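# Place the full drink can upright in the bowl

## Task

Get the full drink can standing upright inside the bowl so that it stays there on its own, without the hand holding it, then open the hand and move the arm away from it.

## Robot and tools

Robot: a single arm carrying a right-handed five-finger hand. The controlled point, the hand point, sits 0.05 m in front of the palm, where the index pad meets the thumb tip in a pinch. Its axes: +z runs along the straight fingers, +y points out of the palm, +x runs across the palm away from the thumb. Straight fingers extend 0.06 to 0.07 m past the point along +z. A fixed bracket on the little-finger side of the wrist juts 0.03 m beyond the point along +y and 0.11 m across the palm, and can collide with things.

Scene frame: origin on the table top below the arm base, +z up, +y to the left when looking along +x. Positions are in metres, orientation is a wxyz quaternion. Reported hand positions may be slightly off, more so at long reach.

The 14-number row (all values in [-1, 1]), used by execute_actions and by move's target: dx, dy, dz, rx, ry, rz, thumb_turn, thumb_bend, index, middle, ring, little, force_limit, speed. The first six are an offset, not a pose: a displacement from the hand point's measured pose at the start of the action (for move, from the pose in the latest result that shows one), expressed in the hand point's own axes. 1.0 equals 0.6 m of travel or 180 degrees; rx, ry, rz form one rotation vector. The six hand numbers are absolute targets: -1 open/straight, +1 closed (thumb_turn +1 puts the thumb in front of the palm; fingers +1 curl fully in). A pinch is roughly thumb_turn +0.57, thumb_bend +0.75, index +0.22. A whole-hand wrap with the thumb turned fully in front suits objects 0.035 to 0.08 m wide; turn the thumb before reaching the object. force_limit maps -1..+1 to about 0..10 N at the fingertip (0..15 N for the two thumb motors) and only stops closing motors. speed maps -1..+1 to nearly zero..full (full travel in 0.6 s); close at -0.9 or slower for a gentle grip. Resending identical numbers keeps a grip; to loosen, send targets more open than hand_measured.

execute_actions(actions): a list of actions; each action is a table of up to 15 rows, one row per 1/30 s step, the last row repeated to fill 15 steps. Every row in an action is measured from that action's start pose, not from the row before. Per step the commanded pose is clipped to within 100 mm and 16 degrees of the measured pose, so far targets need several actions. An empty list just returns state and images.

move(target, speed, stop_force, blocking): a straight path toward one row's offset. speed in m/s, 0.002 to 0.5 (default 0.25), turning limited to twice that in rad/s. The path lasts 0.5 to 10 s and does not avoid obstacles; the hand may lag or overshoot speed. stop_force in N, 9 to 40, ends the path when push against the motion persists two steps; use it only with slow, non-turning moves, and omit it when backing off a surface. blocking=false returns after 0.5 s while the arm continues; it cannot be combined with stop_force, and you must use wait or stop before further motion commands. The result adds a "move:" line: ending done, contact, held, off_target, moving or fault, plus limits such as paced (pose clipped) or held (steps blocked), and distance from target.

wait(seconds): 0 to 10, lets time pass holding the last command; returns early if a running move ends. stop(): brakes a running move. zoom_image(camera, region): camera "cam_high" (896x504) or "cam_wrist" (616x616, fisheye); region [x0, y0, x1, y1] in pixels, at most 504x504. show_instructions(): shows the reference image(s). finished_scene(scene): ends the current scene by its integer number; irreversible, and the can must already be standing in the bowl unsupported.

Results: a state line with hand position, quaternion and velocities; "Hand target" is where the controller is currently driving; "pose unreachable" means the clearance check altered or blocked a command. hand_measured, hand_stopped_by (moving, target, force, stalled, fault) and hand_load_n list six values in row order. A lost grip shows as loads near 0. Wrist force and torque are in the hand point axes, with a few newtons of offset and noise, saturating near 50 N. Execute_actions results also list positions at some steps, with HELD marking clipped steps. Camera calibration lines give K and world-to-camera transforms.

Avoid: pushing past a firm contact with this stiff arm; a joint torque at its limit (25.7 N m on the wrists, 138 N m elsewhere) or any outside force of 150 N freezes the arm for 10 s. Holding loads heats motors; at 85 °C the brakes engage until cooled. Do not drop the can, slam or shove it, or push anything off the table. Loose objects may get small random nudges, so check that the can is stable before releasing and retreating.

Each tool is called after "Call:" as a command line: name --argument value for each argument, lists and objects as JSON in quotes; but a table of rows of numbers goes row by row, as --pt "numbers of a row", without its own name.

Reference images:

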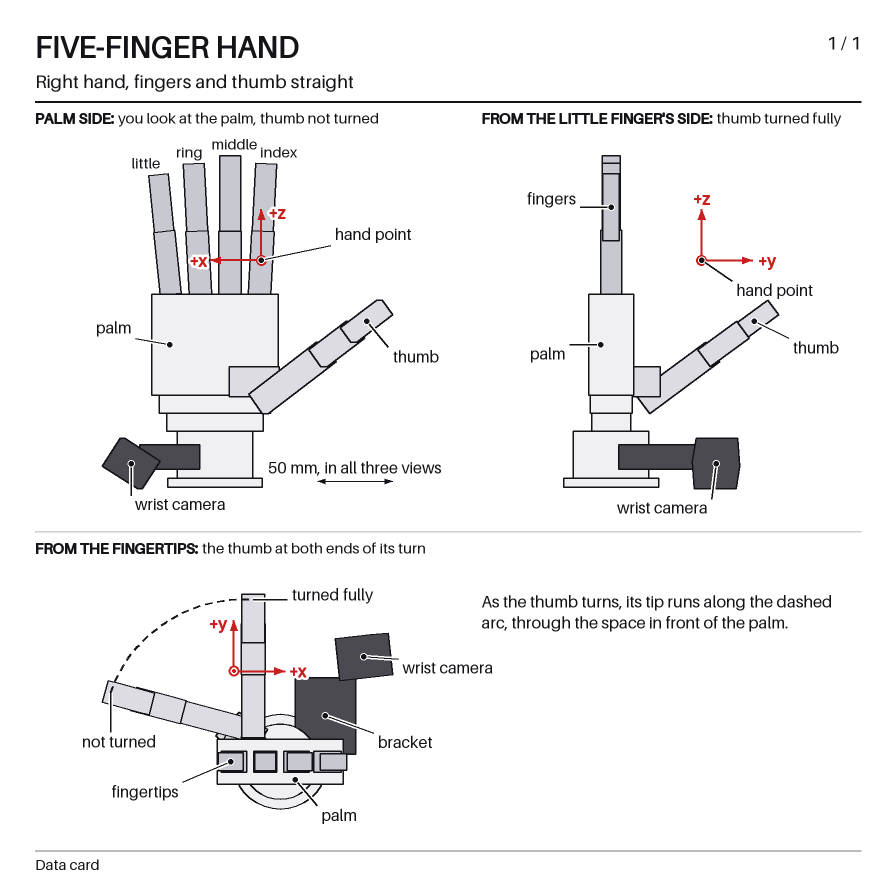

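## Session

Call:
execute_actions --actions '[]'

Scene clock: 0.00 s.
end_effector_position=(+0.7137, -0.0957, +0.3501) hand_measured=(-1.000, -1.000, -1.000, -1.000, -1.000, -1.000) hand_load_n=(+0.0, +0.0, +0.0, +0.0, +0.0, +0.0) hand_stopped_by=(target, target, target, target, target, target) hand_force_limit=0.00 hand_speed=-0.80 end_effector_quat_wxyz=(-0.421, +0.407, +0.731, +0.351) end_effector_velocity=(+0.000, +0.000, +0.000) end_effector_angular_velocity=(+0.000, -0.000, +0.000)
Joint positions: [-0.477 -0.943  0.804  1.908  1.003 -1.498]
Joint velocities: [ 0. -0.  0. -0.  0. -0.]
Motor temperatures (°C, as the motors report them): [30 28 30 33 33 35]
Wrist force (N, on the end effector, along its own x y z axes, offset not removed): no reading
Wrist torque (N m, same axes, about the end effector's origin, offset not removed): no reading
Hand target: +0.714, -0.096, +0.350; -0.421, +0.407, +0.731, +0.351

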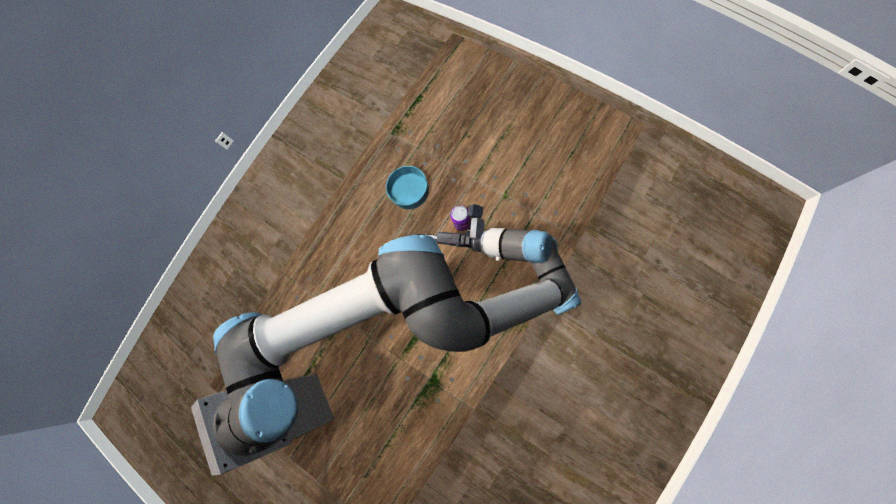

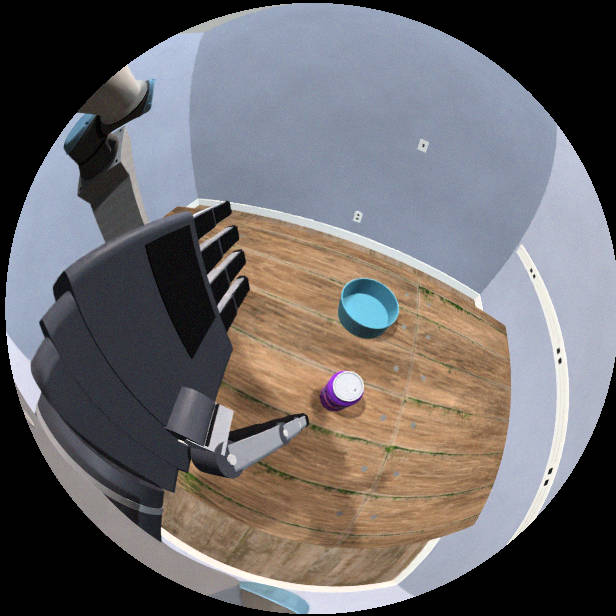

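Call:
move --target '[-0.476,0.028,0.065,0,0.132,0.056,1,-1,-1,-1,-1,-1,0.6,0.5]'

Scene clock: 29.37 s.
end_effector_position=(+0.8048, -0.1402, +0.0809) hand_measured=(+1.000, -1.000, -1.000, -1.000, -1.000, -1.000) hand_load_n=(+0.0, +0.0, +0.0, +0.0, +0.0, +0.0) hand_stopped_by=(target, target, target, target, target, target) hand_force_limit=0.60 hand_speed=0.50 end_effector_quat_wxyz=(-0.248, +0.679, +0.539, +0.432) end_effector_velocity=(+0.000, -0.001, +0.001) end_effector_angular_velocity=(-0.030, -0.011, +0.025)
Joint positions: [-0.5   -0.348  0.036  1.37   0.536 -0.592]
Joint velocities: [ 0.003 -0.005 -0.002  0.002  0.027 -0.025]
Motor temperatures (°C, as the motors report them): [30 28 30 33 33 35]
Wrist force (N, on the end effector, along its own x y z axes, offset not removed): [-0.9 -0.2 0.3]
Wrist torque (N m, same axes, about the end effector's origin, offset not removed): [-0.22 0.10 0.04]
Hand target: +0.805, -0.140, +0.081; -0.246, +0.678, +0.542, +0.431
Off the commanded pose: 0.001 m, 53 deg; orientation clipped at the last step of the last action.
elbow stopped short: the move would have taken joint 3 (elbow) straighter than the controller allows; a more bent joint 3 avoids this.
move: off_target; limits=paced
camera_calibration (this result's frames):
cam_wrist: T_world_to_cam=[[0.934778, -0.349515, 0.0634709, -0.811244], [-0.281966, -0.838719, -0.465881, 0.145907], [0.216067, 0.417599, -0.882568, 0.0811091], [0, 0, 0, 1]] pos_world=[0.781949, -0.195039, 0.19105]

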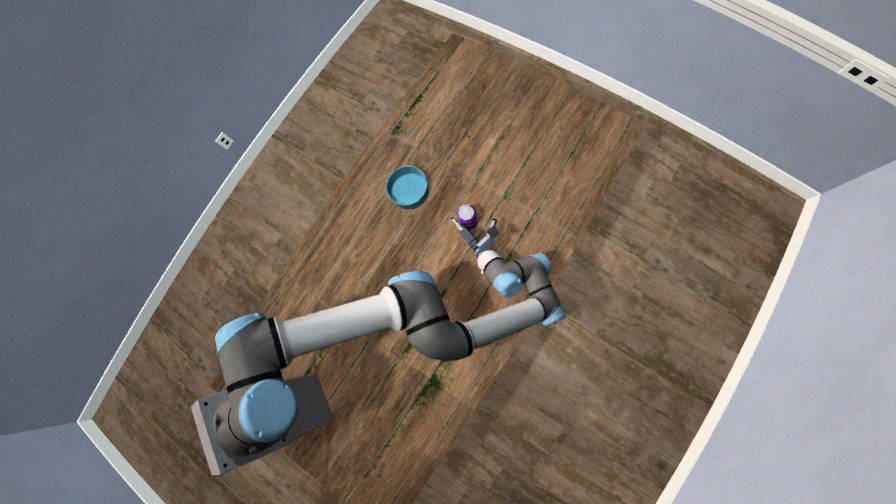

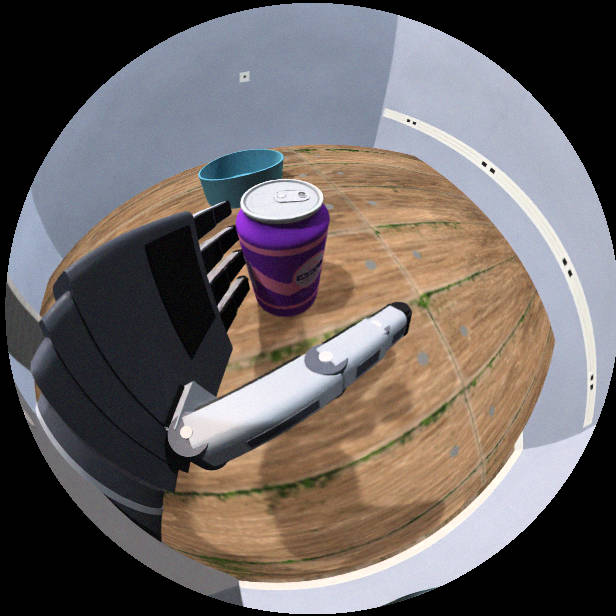

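Call:
move --target '[0.207,-0.177,-0.157,0,0,0,1,-1,-1,-1,-1,-1,0.6,0.5]'

Call:
move --target '[0,0,0,-0.382,0.12,0.141,1,-1,-1,-1,-1,-1,0.6,0.5]' --speed 0.4

Scene clock: 55.07 s.
end_effector_position=(+0.6795, -0.1200, +0.2205) hand_measured=(+1.000, -1.000, -1.000, -1.000, -1.000, -1.000) hand_load_n=(+0.0, +0.0, +0.0, +0.0, +0.0, +0.0) hand_stopped_by=(target, target, target, target, target, target) hand_force_limit=0.60 hand_speed=0.50 end_effector_quat_wxyz=(-0.249, +0.678, +0.539, +0.433) end_effector_velocity=(-0.001, +0.001, -0.000) end_effector_angular_velocity=(-0.013, +0.003, -0.013)
Joint positions: [-0.618 -1.036  1.349  0.941  0.488 -0.816]
Joint velocities: [ 0.003 -0.016  0.019 -0.047  0.004  0.045]
Motor temperatures (°C, as the motors report them): [30 28 30 33 33 35]
Wrist force (N, on the end effector, along its own x y z axes, offset not removed): [-0.1 -0.9 0.8]
Wrist torque (N m, same axes, about the end effector's origin, offset not removed): [-0.38 0.01 0.09]
Hand target: +0.679, -0.120, +0.220; -0.248, +0.679, +0.539, +0.433
Off the commanded pose: 0.000 m, 0 deg.
move: done
camera_calibration (this result's frames):
cam_wrist: T_world_to_cam=[[0.935316, -0.348146, 0.0630741, -0.696019], [-0.28043, -0.838149, -0.46783, 0.192073], [0.215739, 0.419881, -0.881565, 0.223223], [0, 0, 0, 1]] pos_world=[0.656703, -0.175058, 0.330544]

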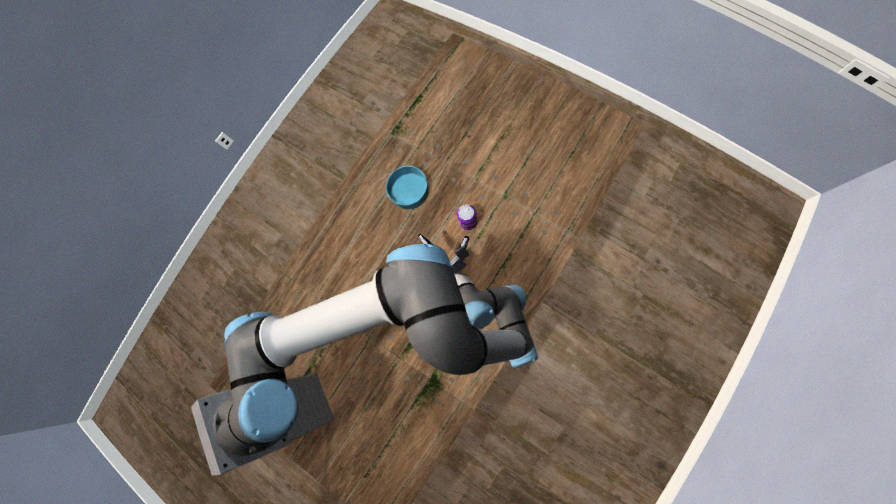

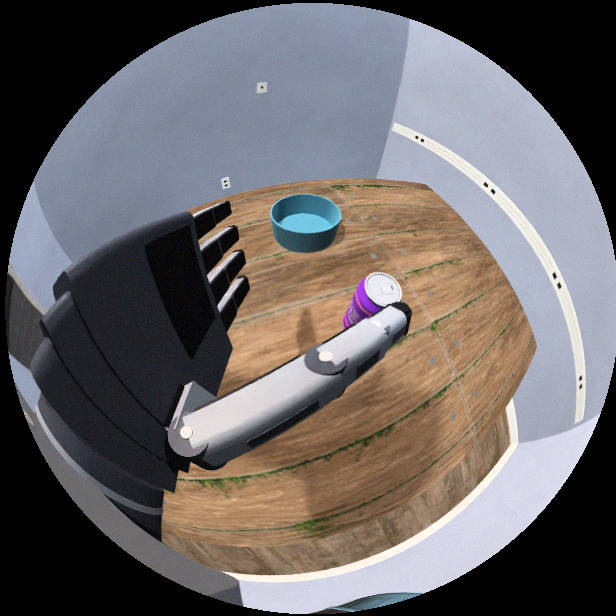

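Scene clock: 58.60 s.
end_effector_position=(+0.6795, -0.1201, +0.2198) hand_measured=(+1.000, -1.000, -1.000, -1.000, -1.000, -1.000) hand_load_n=(+0.0, +0.0, +0.0, +0.0, +0.0, +0.0) hand_stopped_by=(target, target, target, target, target, target) hand_force_limit=0.60 hand_speed=0.50 end_effector_quat_wxyz=(-0.002, +0.706, +0.001, +0.708) end_effector_velocity=(+0.002, -0.000, +0.001) end_effector_angular_velocity=(-0.004, -0.002, -0.014)
Joint positions: [-0.356 -0.605  1.635  1.265 -1.06  -1.659]
Joint velocities: [ 0.009  0.001 -0.004  0.004 -0.02  -0.009]
Motor temperatures (°C, as the motors report them): [30 28 30 33 33 35]
Wrist force (N, on the end effector, along its own x y z axes, offset not removed): [-3.4 -0.9 -1.4]
Wrist torque (N m, same axes, about the end effector's origin, offset not removed): [-0.20 0.59 -0.19]
Hand target: +0.680, -0.120, +0.220; -0.001, +0.706, +0.000, +0.708
Off the commanded pose: 0.001 m, 0 deg.
move: done; limits=paced
camera_calibration (this result's frames):
cam_wrist: T_world_to_cam=[[-0.00906615, -0.996158, -0.0871046, -0.0991676], [-0.527769, 0.0787543, -0.845729, 0.552939], [0.84934, 0.0383036, -0.526455, -0.331753], [0, 0, 0, 1]] pos_world=[0.572696, -0.129626, 0.284346]

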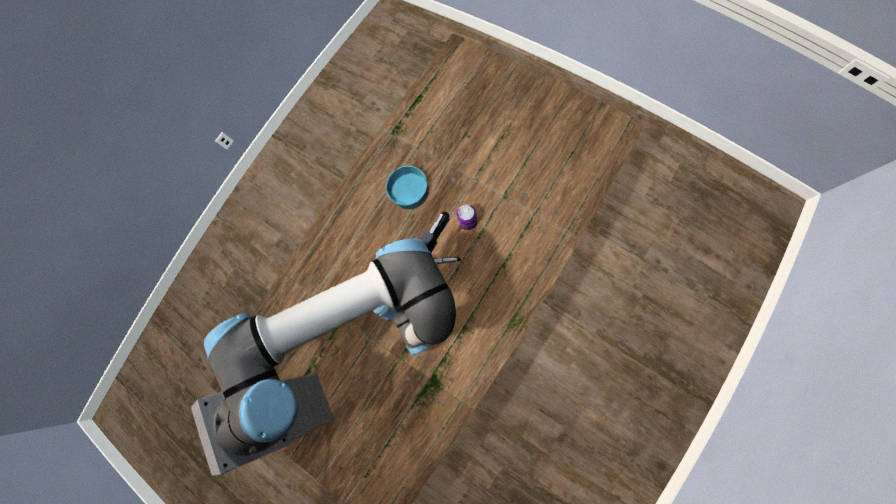

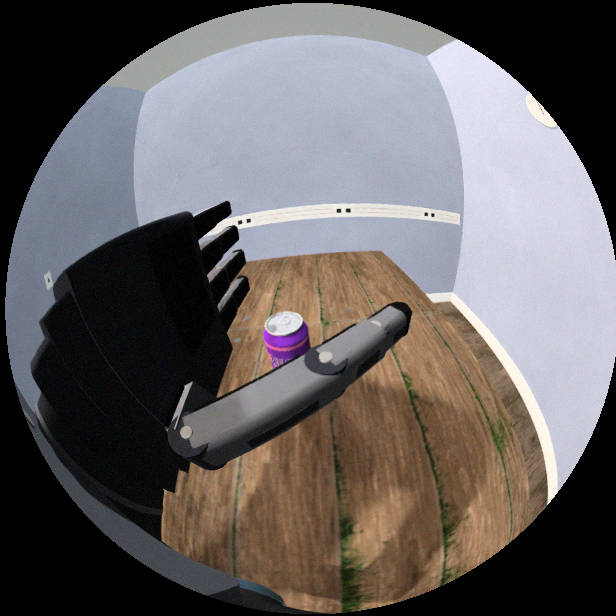

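Call:
move --target '[-0.225,-0.113,0.058,0,-0.11,0,1,-1,-1,-1,-1,-1,0.6,0.5]' --speed 0.15

Scene clock: 77.30 s.
end_effector_position=(+0.7142, -0.0521, +0.0853) hand_measured=(+1.000, -1.000, -1.000, -1.000, -1.000, -1.000) hand_load_n=(+0.0, +0.0, +0.0, +0.0, +0.0, +0.0) hand_stopped_by=(target, target, target, target, target, target) hand_force_limit=0.60 hand_speed=0.50 end_effector_quat_wxyz=(-0.002, +0.817, +0.002, +0.576) end_effector_velocity=(+0.001, +0.001, -0.003) end_effector_angular_velocity=(-0.000, +0.005, -0.001)
Joint positions: [-0.203 -0.447  1.422  1.73  -1.259 -1.91 ]
Joint velocities: [ 0.002  0.003 -0.007  0.009 -0.005 -0.002]
Motor temperatures (°C, as the motors report them): [30 28 30 33 33 35]
Wrist force (N, on the end effector, along its own x y z axes, offset not removed): [-2.2 -0.9 0.7]
Wrist torque (N m, same axes, about the end effector's origin, offset not removed): [-0.34 0.43 -0.12]
Hand target: +0.714, -0.052, +0.085; -0.002, +0.818, +0.001, +0.576
Off the commanded pose: 0.000 m, 0 deg.
move: done
camera_calibration (this result's frames):
cam_wrist: T_world_to_cam=[[-0.0367, -0.996324, -0.077407, -0.023841], [-0.78283, 0.0768092, -0.617477, 0.614704], [0.621152, 0.0379351, -0.782771, -0.249824], [0, 0, 0, 1]] pos_world=[0.635513, -0.0614912, 0.182165]

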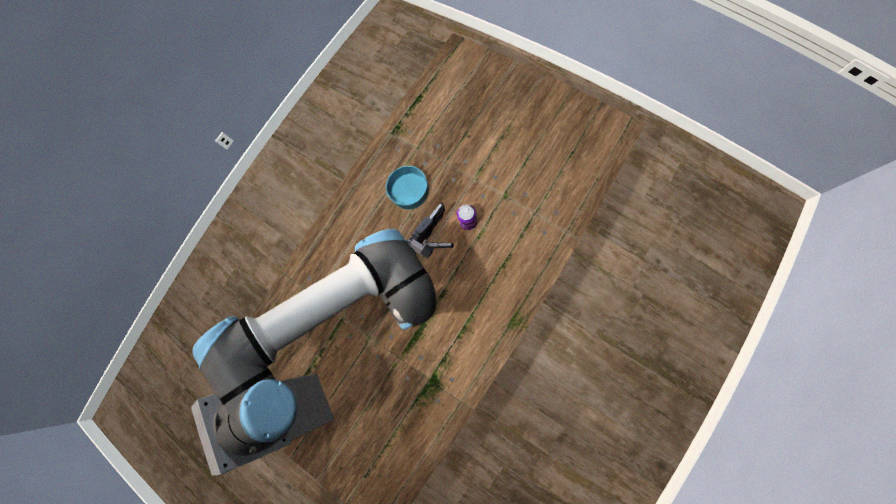

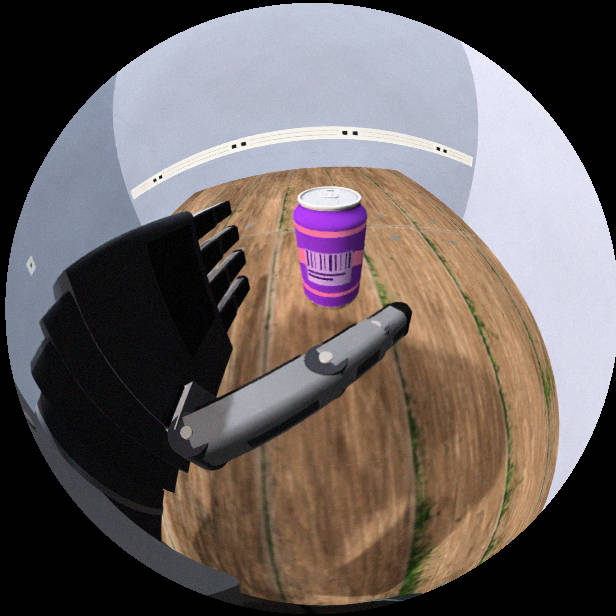

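Call:
move --target '[0.035,0.045,0.17,0,0,0,1,-1,-1,-1,-1,-1,0.6,0.5]' --speed 0.1

Scene clock: 85.50 s.
end_effector_position=(+0.8171, -0.0785, +0.0710) hand_measured=(+1.000, -1.000, -1.000, -1.000, -1.000, -1.000) hand_load_n=(+0.0, +0.0, +0.0, +0.0, +0.0, +0.0) hand_stopped_by=(target, target, target, target, target, target) hand_force_limit=0.60 hand_speed=0.50 end_effector_quat_wxyz=(-0.002, +0.817, +0.002, +0.576) end_effector_velocity=(+0.004, -0.001, -0.001) end_effector_angular_velocity=(-0.000, -0.002, -0.001)
Joint positions: [-0.182 -0.436  1.131  2.013 -1.278 -1.919]
Joint velocities: [ 0.001  0.004 -0.015  0.009 -0.001  0.   ]
Motor temperatures (°C, as the motors report them): [30 28 30 33 33 35]
Wrist force (N, on the end effector, along its own x y z axes, offset not removed): [-3.1 1.1 1.4]
Wrist torque (N m, same axes, about the end effector's origin, offset not removed): [0.07 0.53 -0.16]
Hand target: +0.817, -0.079, +0.071; -0.002, +0.817, +0.002, +0.576
Off the commanded pose: 0.000 m, 0 deg.
move: done
camera_calibration (this result's frames):
cam_wrist: T_world_to_cam=[[-0.0366367, -0.996326, -0.0774035, -0.047584], [-0.782857, 0.076756, -0.617449, 0.688467], [0.621122, 0.0379746, -0.782794, -0.323873], [0, 0, 0, 1]] pos_world=[0.738393, -0.0879543, 0.167885]

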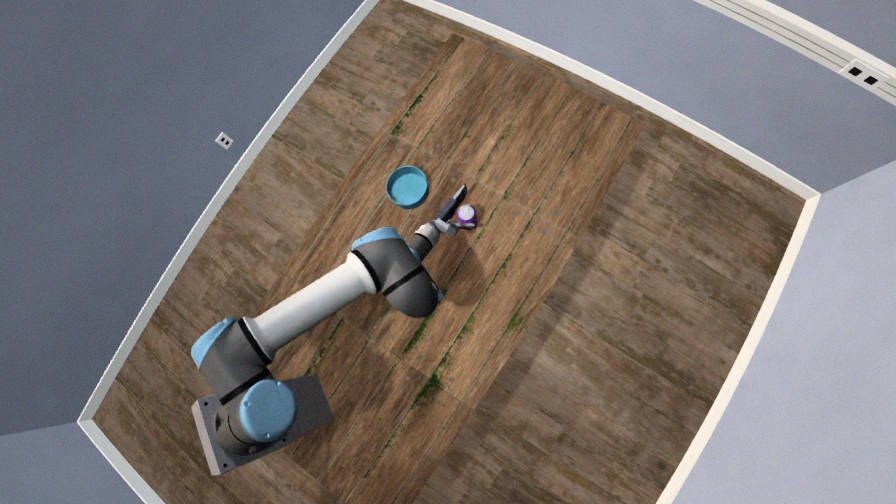

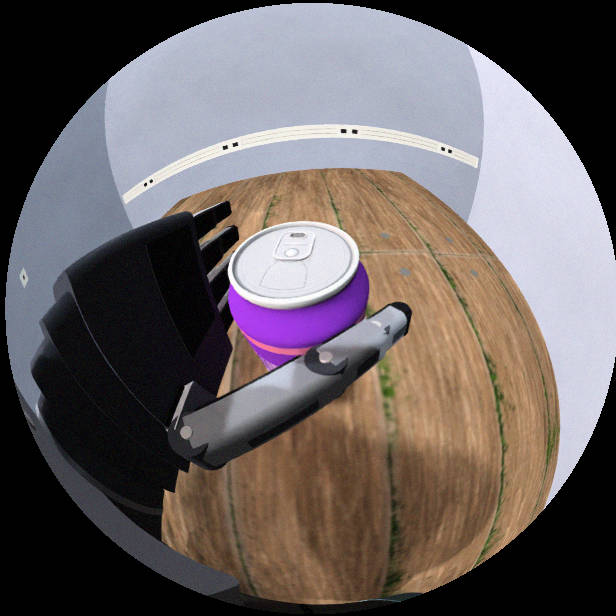

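Nudge in, close.

Call:
execute_actions --actions '[[[0.005,0.012,0.012,0,0,0,1,-1,-1,-1,-1,-1,0.8,0]],[[0,0,0,0,0,0,1,-1,0.8,0.8,0.8,0.8,0.8,-0.4]],[[0,0,0,0,0,0,1,0.8,0.8,0.8,0.8,0.8,0.8,-0.4]],[[0,0,0,0,0,0,1,0.8,0.8,0.8,0.8,0.8,0.8,-0.4]],[[0,0,0,0,0,0,1,0.8,0.8,0.8,0.8,0.8,0.8,-0.4]]]'

Scene clock: 92.67 s.
end_effector_position=(+0.8246, -0.0855, +0.0715) hand_measured=(+1.000, -0.712, -0.174, -0.008, +0.158, +0.800) hand_load_n=(+1.5, +16.5, +6.5, +7.0, +9.5, +0.0) hand_stopped_by=(target, force, force, force, force, target) hand_force_limit=0.80 hand_speed=-0.40 end_effector_quat_wxyz=(-0.002, +0.817, +0.002, +0.576) end_effector_velocity=(+0.000, +0.000, +0.000) end_effector_angular_velocity=(-0.000, -0.001, +0.000)
Joint positions: [-0.187 -0.44   1.113  2.034 -1.274 -1.917]
Joint velocities: [ 0.001  0.    -0.001 -0.    -0.    -0.   ]
Motor temperatures (°C, as the motors report them): [30 28 30 33 33 35]
Wrist force (N, on the end effector, along its own x y z axes, offset not removed): [3.3 -0.7 -5.9]
Wrist torque (N m, same axes, about the end effector's origin, offset not removed): [0.04 0.46 0.09]
Hand target: +0.825, -0.085, +0.071; -0.002, +0.817, +0.002, +0.576
Off the commanded pose: 0.000 m, 0 deg.
Step readings (end_effector_position; steps 1 to 15: 1st action; 16 to 30: 2nd action; 31 to 45: 3rd action; 46 to 60: 4th action; 61 to 75: 5th action):
0: (+0.8175, -0.0786, +0.0709)
1: (+0.8175, -0.0786, +0.0709)
2: (+0.8178, -0.0790, +0.0708)
4: (+0.8202, -0.0812, +0.0710)
8: (+0.8231, -0.0841, +0.0714)
15: (+0.8246, -0.0854, +0.0714)
16: (+0.8247, -0.0855, +0.0714)
17: (+0.8247, -0.0855, +0.0714)
19: (+0.8247, -0.0855, +0.0714)
23: (+0.8247, -0.0855, +0.0714)
30: (+0.8246, -0.0855, +0.0714)
31: (+0.8246, -0.0855, +0.0714)
32: (+0.8246, -0.0855, +0.0714)
34: (+0.8246, -0.0855, +0.0714)
38: (+0.8246, -0.0855, +0.0714)
45: (+0.8246, -0.0855, +0.0715)
46: (+0.8246, -0.0855, +0.0715)
47: (+0.8246, -0.0855, +0.0715)
49: (+0.8246, -0.0855, +0.0715)
53: (+0.8246, -0.0855, +0.0715)
60: (+0.8246, -0.0855, +0.0715)
61: (+0.8246, -0.0855, +0.0715)
62: (+0.8246, -0.0855, +0.0715)
64: (+0.8246, -0.0855, +0.0715)
68: (+0.8246, -0.0855, +0.0715)
75: end_effector_position above
camera_calibration (this result's frames):
cam_wrist: T_world_to_cam=[[-0.0366466, -0.996328, -0.077378, -0.0541867], [-0.782763, 0.0767537, -0.617569, 0.695118], [0.62124, 0.0379368, -0.782701, -0.328035], [0, 0, 0, 1]] pos_world=[0.745916, -0.094896, 0.168337]

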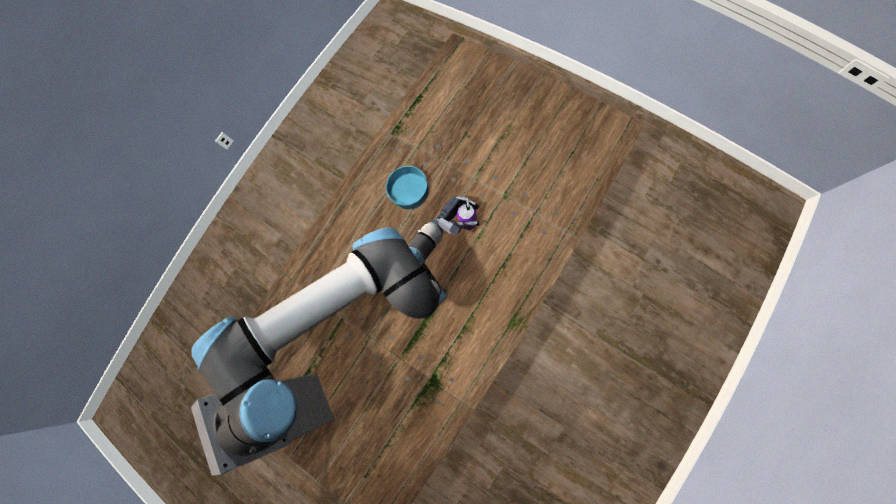

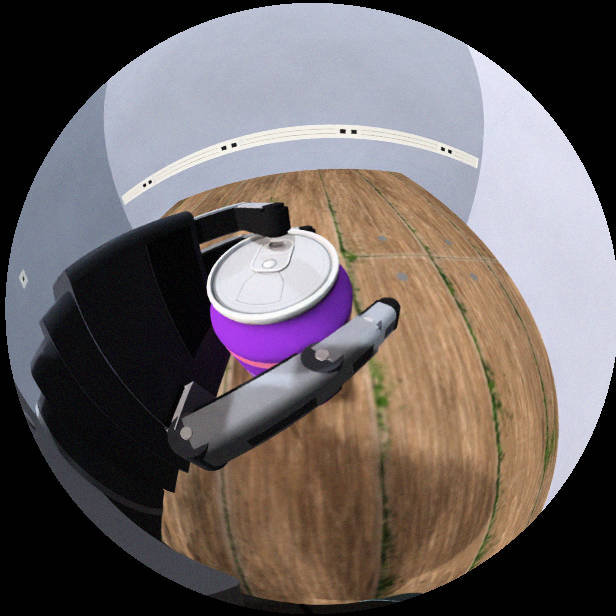

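Call:
move --target '[0.157,0,-0.057,0,0,0,1,0.8,0.8,0.8,0.8,0.8,0.8,-0.4]' --speed 0.15

Call:
move --target '[-0.007,-0.455,-0.019,0,0,0,1,0.8,0.8,0.8,0.8,0.8,0.8,-0.4]' --speed 0.2

Scene clock: 98.57 s.
end_effector_position=(+0.8240, -0.0855, +0.1713) hand_measured=(+1.000, -0.702, -0.172, -0.006, +0.160, +0.800) hand_load_n=(+0.0, +0.0, +0.0, +0.0, +0.0, +0.0) hand_stopped_by=(target, force, force, force, force, target) hand_force_limit=0.80 hand_speed=-0.40 end_effector_quat_wxyz=(-0.002, +0.817, +0.002, +0.576) end_effector_velocity=(-0.000, -0.000, +0.003) end_effector_angular_velocity=(-0.000, +0.000, +0.001)
Joint positions: [-0.151 -0.672  1.418  1.966 -1.306 -1.932]
Joint velocities: [ 0.001 -0.008  0.01  -0.002 -0.    -0.001]
Motor temperatures (°C, as the motors report them): [30 28 30 33 33 35]
Wrist force (N, on the end effector, along its own x y z axes, offset not removed): [-4.0 -1.8 -2.9]
Wrist torque (N m, same axes, about the end effector's origin, offset not removed): [-0.19 0.92 -0.27]
Hand target: +0.824, -0.086, +0.172; -0.002, +0.817, +0.002, +0.576
Off the commanded pose: 0.000 m, 0 deg.
move: done
camera_calibration (this result's frames):
cam_wrist: T_world_to_cam=[[-0.0366401, -0.996336, -0.0772823, -0.0465888], [-0.782679, 0.0766944, -0.617683, 0.756244], [0.621347, 0.0378553, -0.782621, -0.249602], [0, 0, 0, 1]] pos_world=[0.745279, -0.094969, 0.268175]

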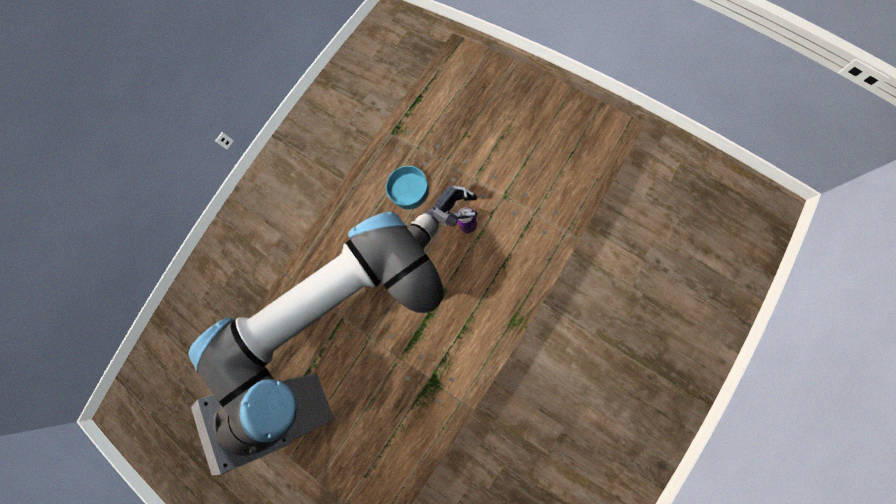

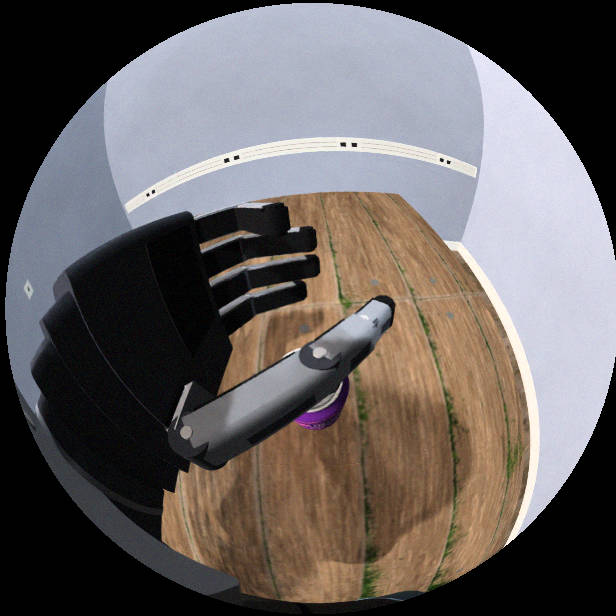

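Scene clock: 100.63 s.
end_effector_position=(+0.8107, +0.1872, +0.1715) hand_measured=(+1.000, -0.702, -0.172, -0.006, +0.160, +0.800) hand_load_n=(+0.0, +0.0, +0.0, +0.0, +0.0, +0.0) hand_stopped_by=(target, force, force, force, force, target) hand_force_limit=0.80 hand_speed=-0.40 end_effector_quat_wxyz=(-0.002, +0.817, +0.002, +0.576) end_effector_velocity=(-0.001, +0.003, -0.002) end_effector_angular_velocity=(-0.000, +0.003, +0.000)
Joint positions: [ 0.245 -0.329  1.064  1.991 -1.668 -2.095]
Joint velocities: [ 0.003  0.007 -0.008  0.004 -0.004 -0.001]
Motor temperatures (°C, as the motors report them): [30 29 30 33 33 35]
Wrist force (N, on the end effector, along its own x y z axes, offset not removed): [-2.2 0.0 0.7]
Wrist torque (N m, same axes, about the end effector's origin, offset not removed): [-0.10 0.53 0.02]
Hand target: +0.811, +0.187, +0.171; -0.002, +0.817, +0.002, +0.576
Off the commanded pose: 0.000 m, 0 deg.
move: done
camera_calibration (this result's frames):
cam_wrist: T_world_to_cam=[[-0.0358226, -0.996401, -0.0768184, 0.223915], [-0.782736, 0.0757649, -0.617724, 0.725236], [0.621321, 0.0380001, -0.782634, -0.251491], [0, 0, 0, 1]] pos_world=[0.731946, 0.177718, 0.268372]

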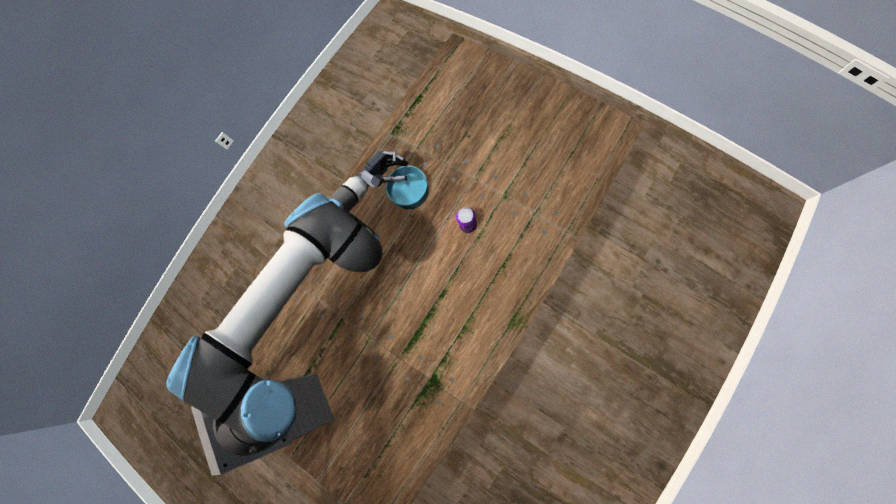

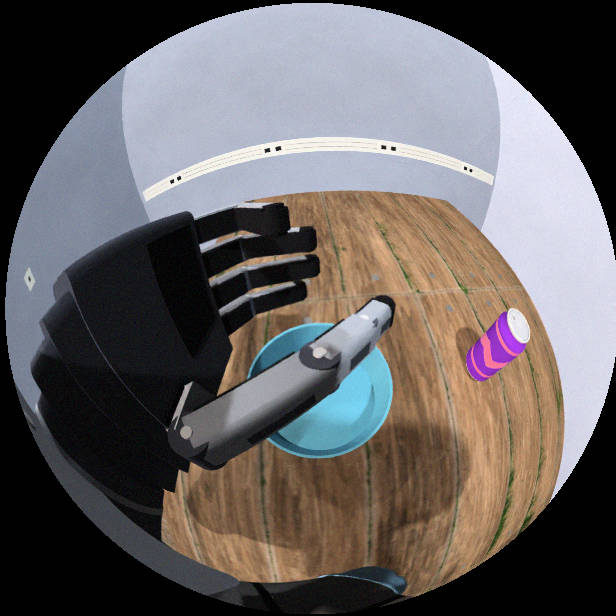

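Call:
move --target '[-0.232,0.395,-0.087,0,0,0,1,-1,-1,-1,-1,-1,1,0.5]' --speed 0.2

Call:
move --target '[0.062,0.058,0.172,0,0,0,1,-1,-1,-1,-1,-1,1,0.5]' --speed 0.1

Call:
execute_actions --actions '[[[0,0,0,0,0,0,1,-0.7,-0.4,-0.4,-0.4,-0.4,1,-0.4]],[[0,0,0,0,0,0,1,0.8,0.8,0.8,0.8,0.8,1,-0.4]],[[0,0,0,0,0,0,1,0.8,0.8,0.8,0.8,0.8,1,-0.4]],[[0,0,0,0,0,0,1,0.8,0.8,0.8,0.8,0.8,1,-0.4]],[[0,0,0,0,0,0,1,0.9,0.9,0.9,0.9,0.9,1,-0.4]],[[0.03,0,-0.011,0,0,0,1,1,1,1,1,1,1,-0.4]],[[0.03,0,-0.011,0,0,0,1,1,1,1,1,1,1,-0.4]]]'

Scene clock: 113.53 s.
end_effector_position=(+0.7161, -0.0499, +0.0577) hand_measured=(+1.000, -1.000, -1.000, -1.000, -1.000, -1.000) hand_load_n=(+0.0, +0.0, +0.0, +0.0, +0.0, +0.0) hand_stopped_by=(target, target, target, target, target, target) hand_force_limit=1.00 hand_speed=0.50 end_effector_quat_wxyz=(-0.002, +0.817, +0.002, +0.576) end_effector_velocity=(-0.001, -0.002, -0.002) end_effector_angular_velocity=(+0.001, -0.000, +0.001)
Joint positions: [-0.208 -0.384  1.327  1.762 -1.255 -1.907]
Joint velocities: [-0.005  0.001 -0.001 -0.001  0.006  0.003]
Motor temperatures (°C, as the motors report them): [30 29 30 33 33 35]
Wrist force (N, on the end effector, along its own x y z axes, offset not removed): [-3.3 1.7 0.4]
Wrist torque (N m, same axes, about the end effector's origin, offset not removed): [0.11 0.50 -0.08]
Hand target: +0.716, -0.050, +0.058; -0.002, +0.817, +0.002, +0.576
Off the commanded pose: 0.000 m, 0 deg.
move: done
camera_calibration (this result's frames):
cam_wrist: T_world_to_cam=[[-0.0365961, -0.996325, -0.0774382, -0.0238462], [-0.782771, 0.076751, -0.617558, 0.598913], [0.621232, 0.0380162, -0.782704, -0.272667], [0, 0, 0, 1]] pos_world=[0.637328, -0.05936, 0.1546]

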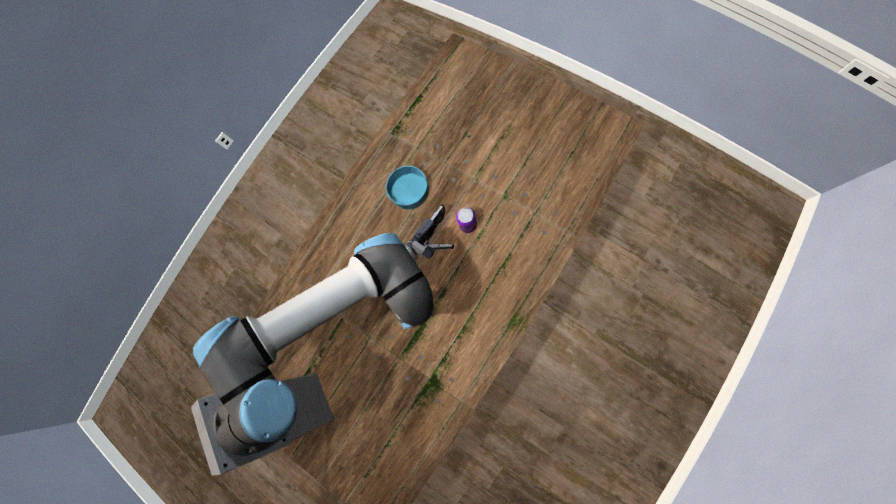

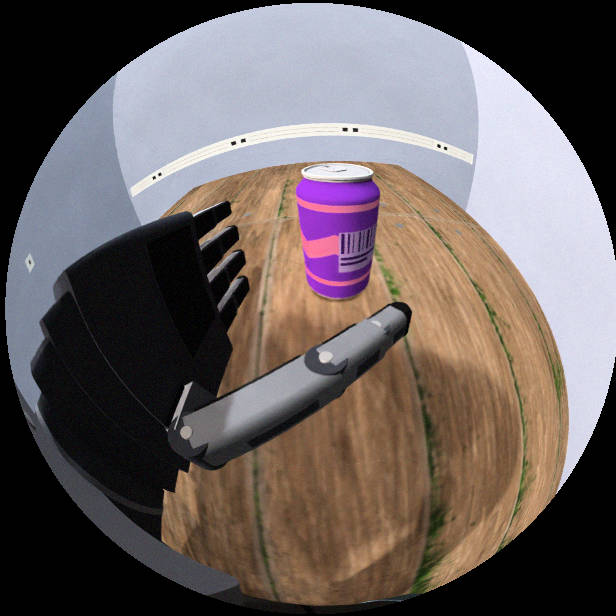

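Scene clock: 115.27 s.
end_effector_position=(+0.8255, -0.0841, +0.0583) hand_measured=(+1.000, -1.000, -1.000, -1.000, -1.000, -1.000) hand_load_n=(+0.0, +0.0, +0.0, +0.0, +0.0, +0.0) hand_stopped_by=(target, target, target, target, target, target) hand_force_limit=1.00 hand_speed=0.50 end_effector_quat_wxyz=(-0.002, +0.817, +0.002, +0.576) end_effector_velocity=(+0.003, -0.001, -0.001) end_effector_angular_velocity=(-0.001, -0.000, +0.000)
Joint positions: [-0.189 -0.405  1.061  2.051 -1.272 -1.916]
Joint velocities: [ 0.001  0.003 -0.012  0.009 -0.001 -0.001]
Motor temperatures (°C, as the motors report them): [30 29 30 33 33 35]
Wrist force (N, on the end effector, along its own x y z axes, offset not removed): [-0.9 -0.2 -0.8]
Wrist torque (N m, same axes, about the end effector's origin, offset not removed): [-0.18 0.30 -0.04]
Hand target: +0.826, -0.084, +0.058; -0.002, +0.817, +0.002, +0.576
Off the commanded pose: 0.000 m, 0 deg.
move: done
camera_calibration (this result's frames):
cam_wrist: T_world_to_cam=[[-0.0365408, -0.996328, -0.0774317, -0.0539387], [-0.78279, 0.0767027, -0.617541, 0.687582], [0.621213, 0.0380473, -0.782718, -0.338928], [0, 0, 0, 1]] pos_world=[0.746808, -0.0935848, 0.155148]

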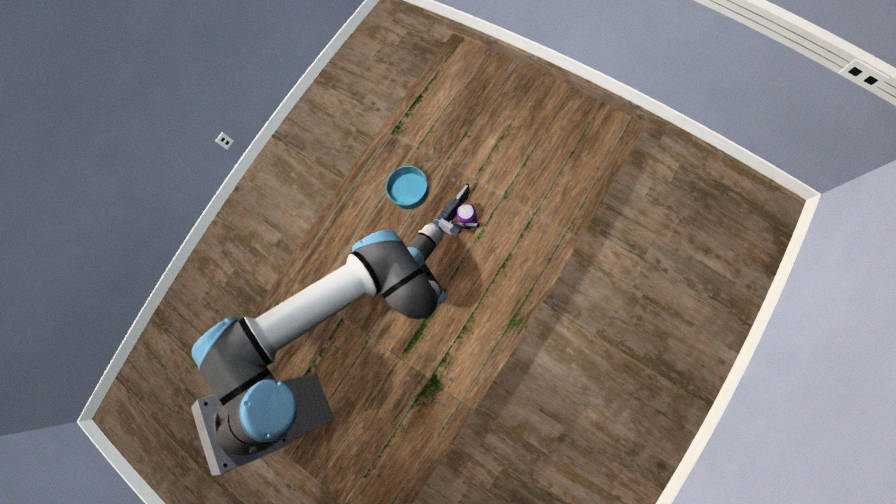

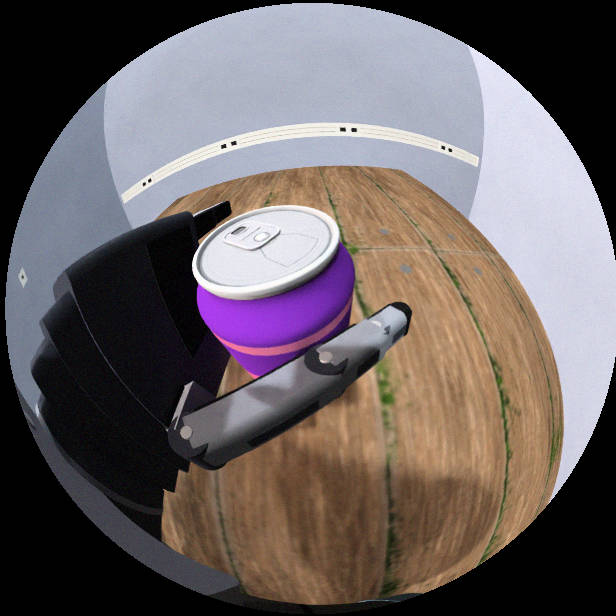

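Scene clock: 118.77 s.
end_effector_position=(+0.8253, -0.0841, +0.0950) hand_measured=(+1.000, -0.460, -0.066, -0.022, +0.022, +0.240) hand_load_n=(+13.0, +27.5, +12.0, +8.0, +4.5, +11.0) hand_stopped_by=(target, force, force, force, force, force) hand_force_limit=1.00 hand_speed=-0.40 end_effector_quat_wxyz=(-0.002, +0.817, +0.002, +0.576) end_effector_velocity=(-0.000, -0.000, +0.007) end_effector_angular_velocity=(+0.001, -0.000, -0.000)
Joint positions: [-0.177 -0.495  1.19   2.013 -1.283 -1.921]
Joint velocities: [ 0.001 -0.016  0.022 -0.006 -0.001  0.   ]
Motor temperatures (°C, as the motors report them): [30 29 30 33 33 35]
Wrist force (N, on the end effector, along its own x y z axes, offset not removed): [-4.6 -0.1 1.5]
Wrist torque (N m, same axes, about the end effector's origin, offset not removed): [-0.17 0.32 -0.10]
Hand target: +0.825, -0.084, +0.096; -0.002, +0.817, +0.002, +0.576
Off the commanded pose: 0.001 m, 0 deg.
Step readings (end_effector_position; steps 1 to 15: 1st action; 16 to 30: 2nd action; 31 to 45: 3rd action; 46 to 60: 4th action; 61 to 75: 5th action; 76 to 90: 6th action; 91 to 105: 7th action):
0: (+0.8255, -0.0841, +0.0583)
1: (+0.8256, -0.0842, +0.0583)
2: (+0.8257, -0.0842, +0.0582)
4: (+0.8257, -0.0842, +0.0582)
8: (+0.8256, -0.0841, +0.0582)
15: (+0.8255, -0.0841, +0.0582)
16: (+0.8255, -0.0841, +0.0582)
17: (+0.8255, -0.0841, +0.0582)
19: (+0.8255, -0.0841, +0.0582)
23: (+0.8255, -0.0841, +0.0582)
30: (+0.8255, -0.0841, +0.0582)
31: (+0.8255, -0.0841, +0.0582)
32: (+0.8255, -0.0841, +0.0582)
34: (+0.8255, -0.0841, +0.0582)
38: (+0.8255, -0.0841, +0.0582)
45: (+0.8255, -0.0841, +0.0582)
46: (+0.8255, -0.0841, +0.0582)
47: (+0.8255, -0.0841, +0.0582)
49: (+0.8255, -0.0841, +0.0582)
53: (+0.8255, -0.0841, +0.0582)
60: (+0.8255, -0.0841, +0.0582)
61: (+0.8255, -0.0841, +0.0582)
62: (+0.8255, -0.0841, +0.0582)
64: (+0.8255, -0.0841, +0.0582)
68: (+0.8255, -0.0841, +0.0582)
75: (+0.8255, -0.0841, +0.0582)
76: (+0.8255, -0.0841, +0.0582)
77: (+0.8257, -0.0841, +0.0592)
79: (+0.8262, -0.0842, +0.0654)
83: (+0.8259, -0.0842, +0.0728)
90: (+0.8254, -0.0841, +0.0766)
91: (+0.8254, -0.0841, +0.0768)
92: (+0.8256, -0.0841, +0.0779)
94: (+0.8260, -0.0842, +0.0840)
98: (+0.8258, -0.0841, +0.0913)
105: end_effector_position above
camera_calibration (this result's frames):
cam_wrist: T_world_to_cam=[[-0.0366743, -0.996335, -0.0772719, -0.0509964], [-0.782522, 0.0767242, -0.617877, 0.709901], [0.621541, 0.0378068, -0.782468, -0.310396], [0, 0, 0, 1]] pos_world=[0.746567, -0.0935409, 0.191816]

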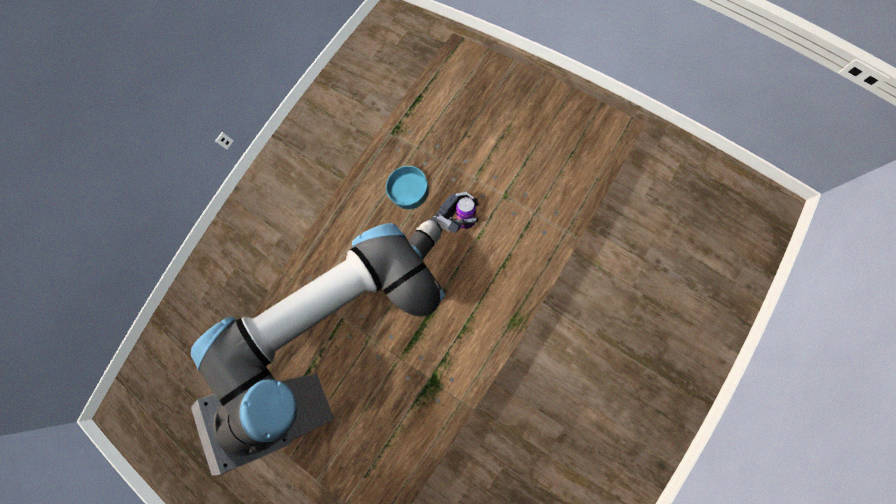

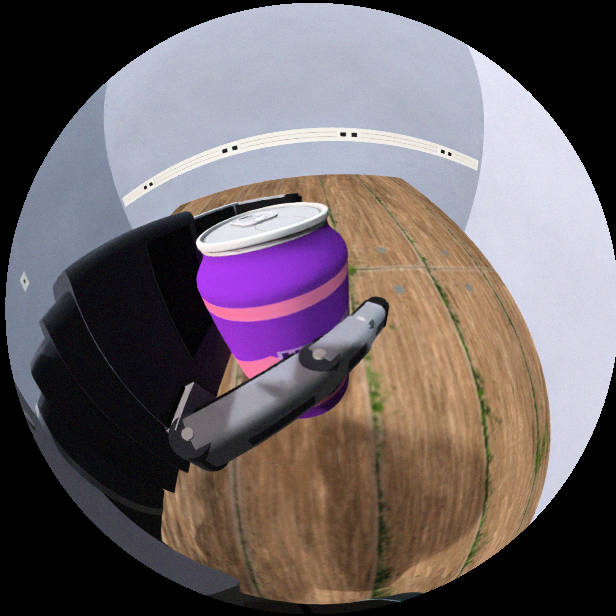

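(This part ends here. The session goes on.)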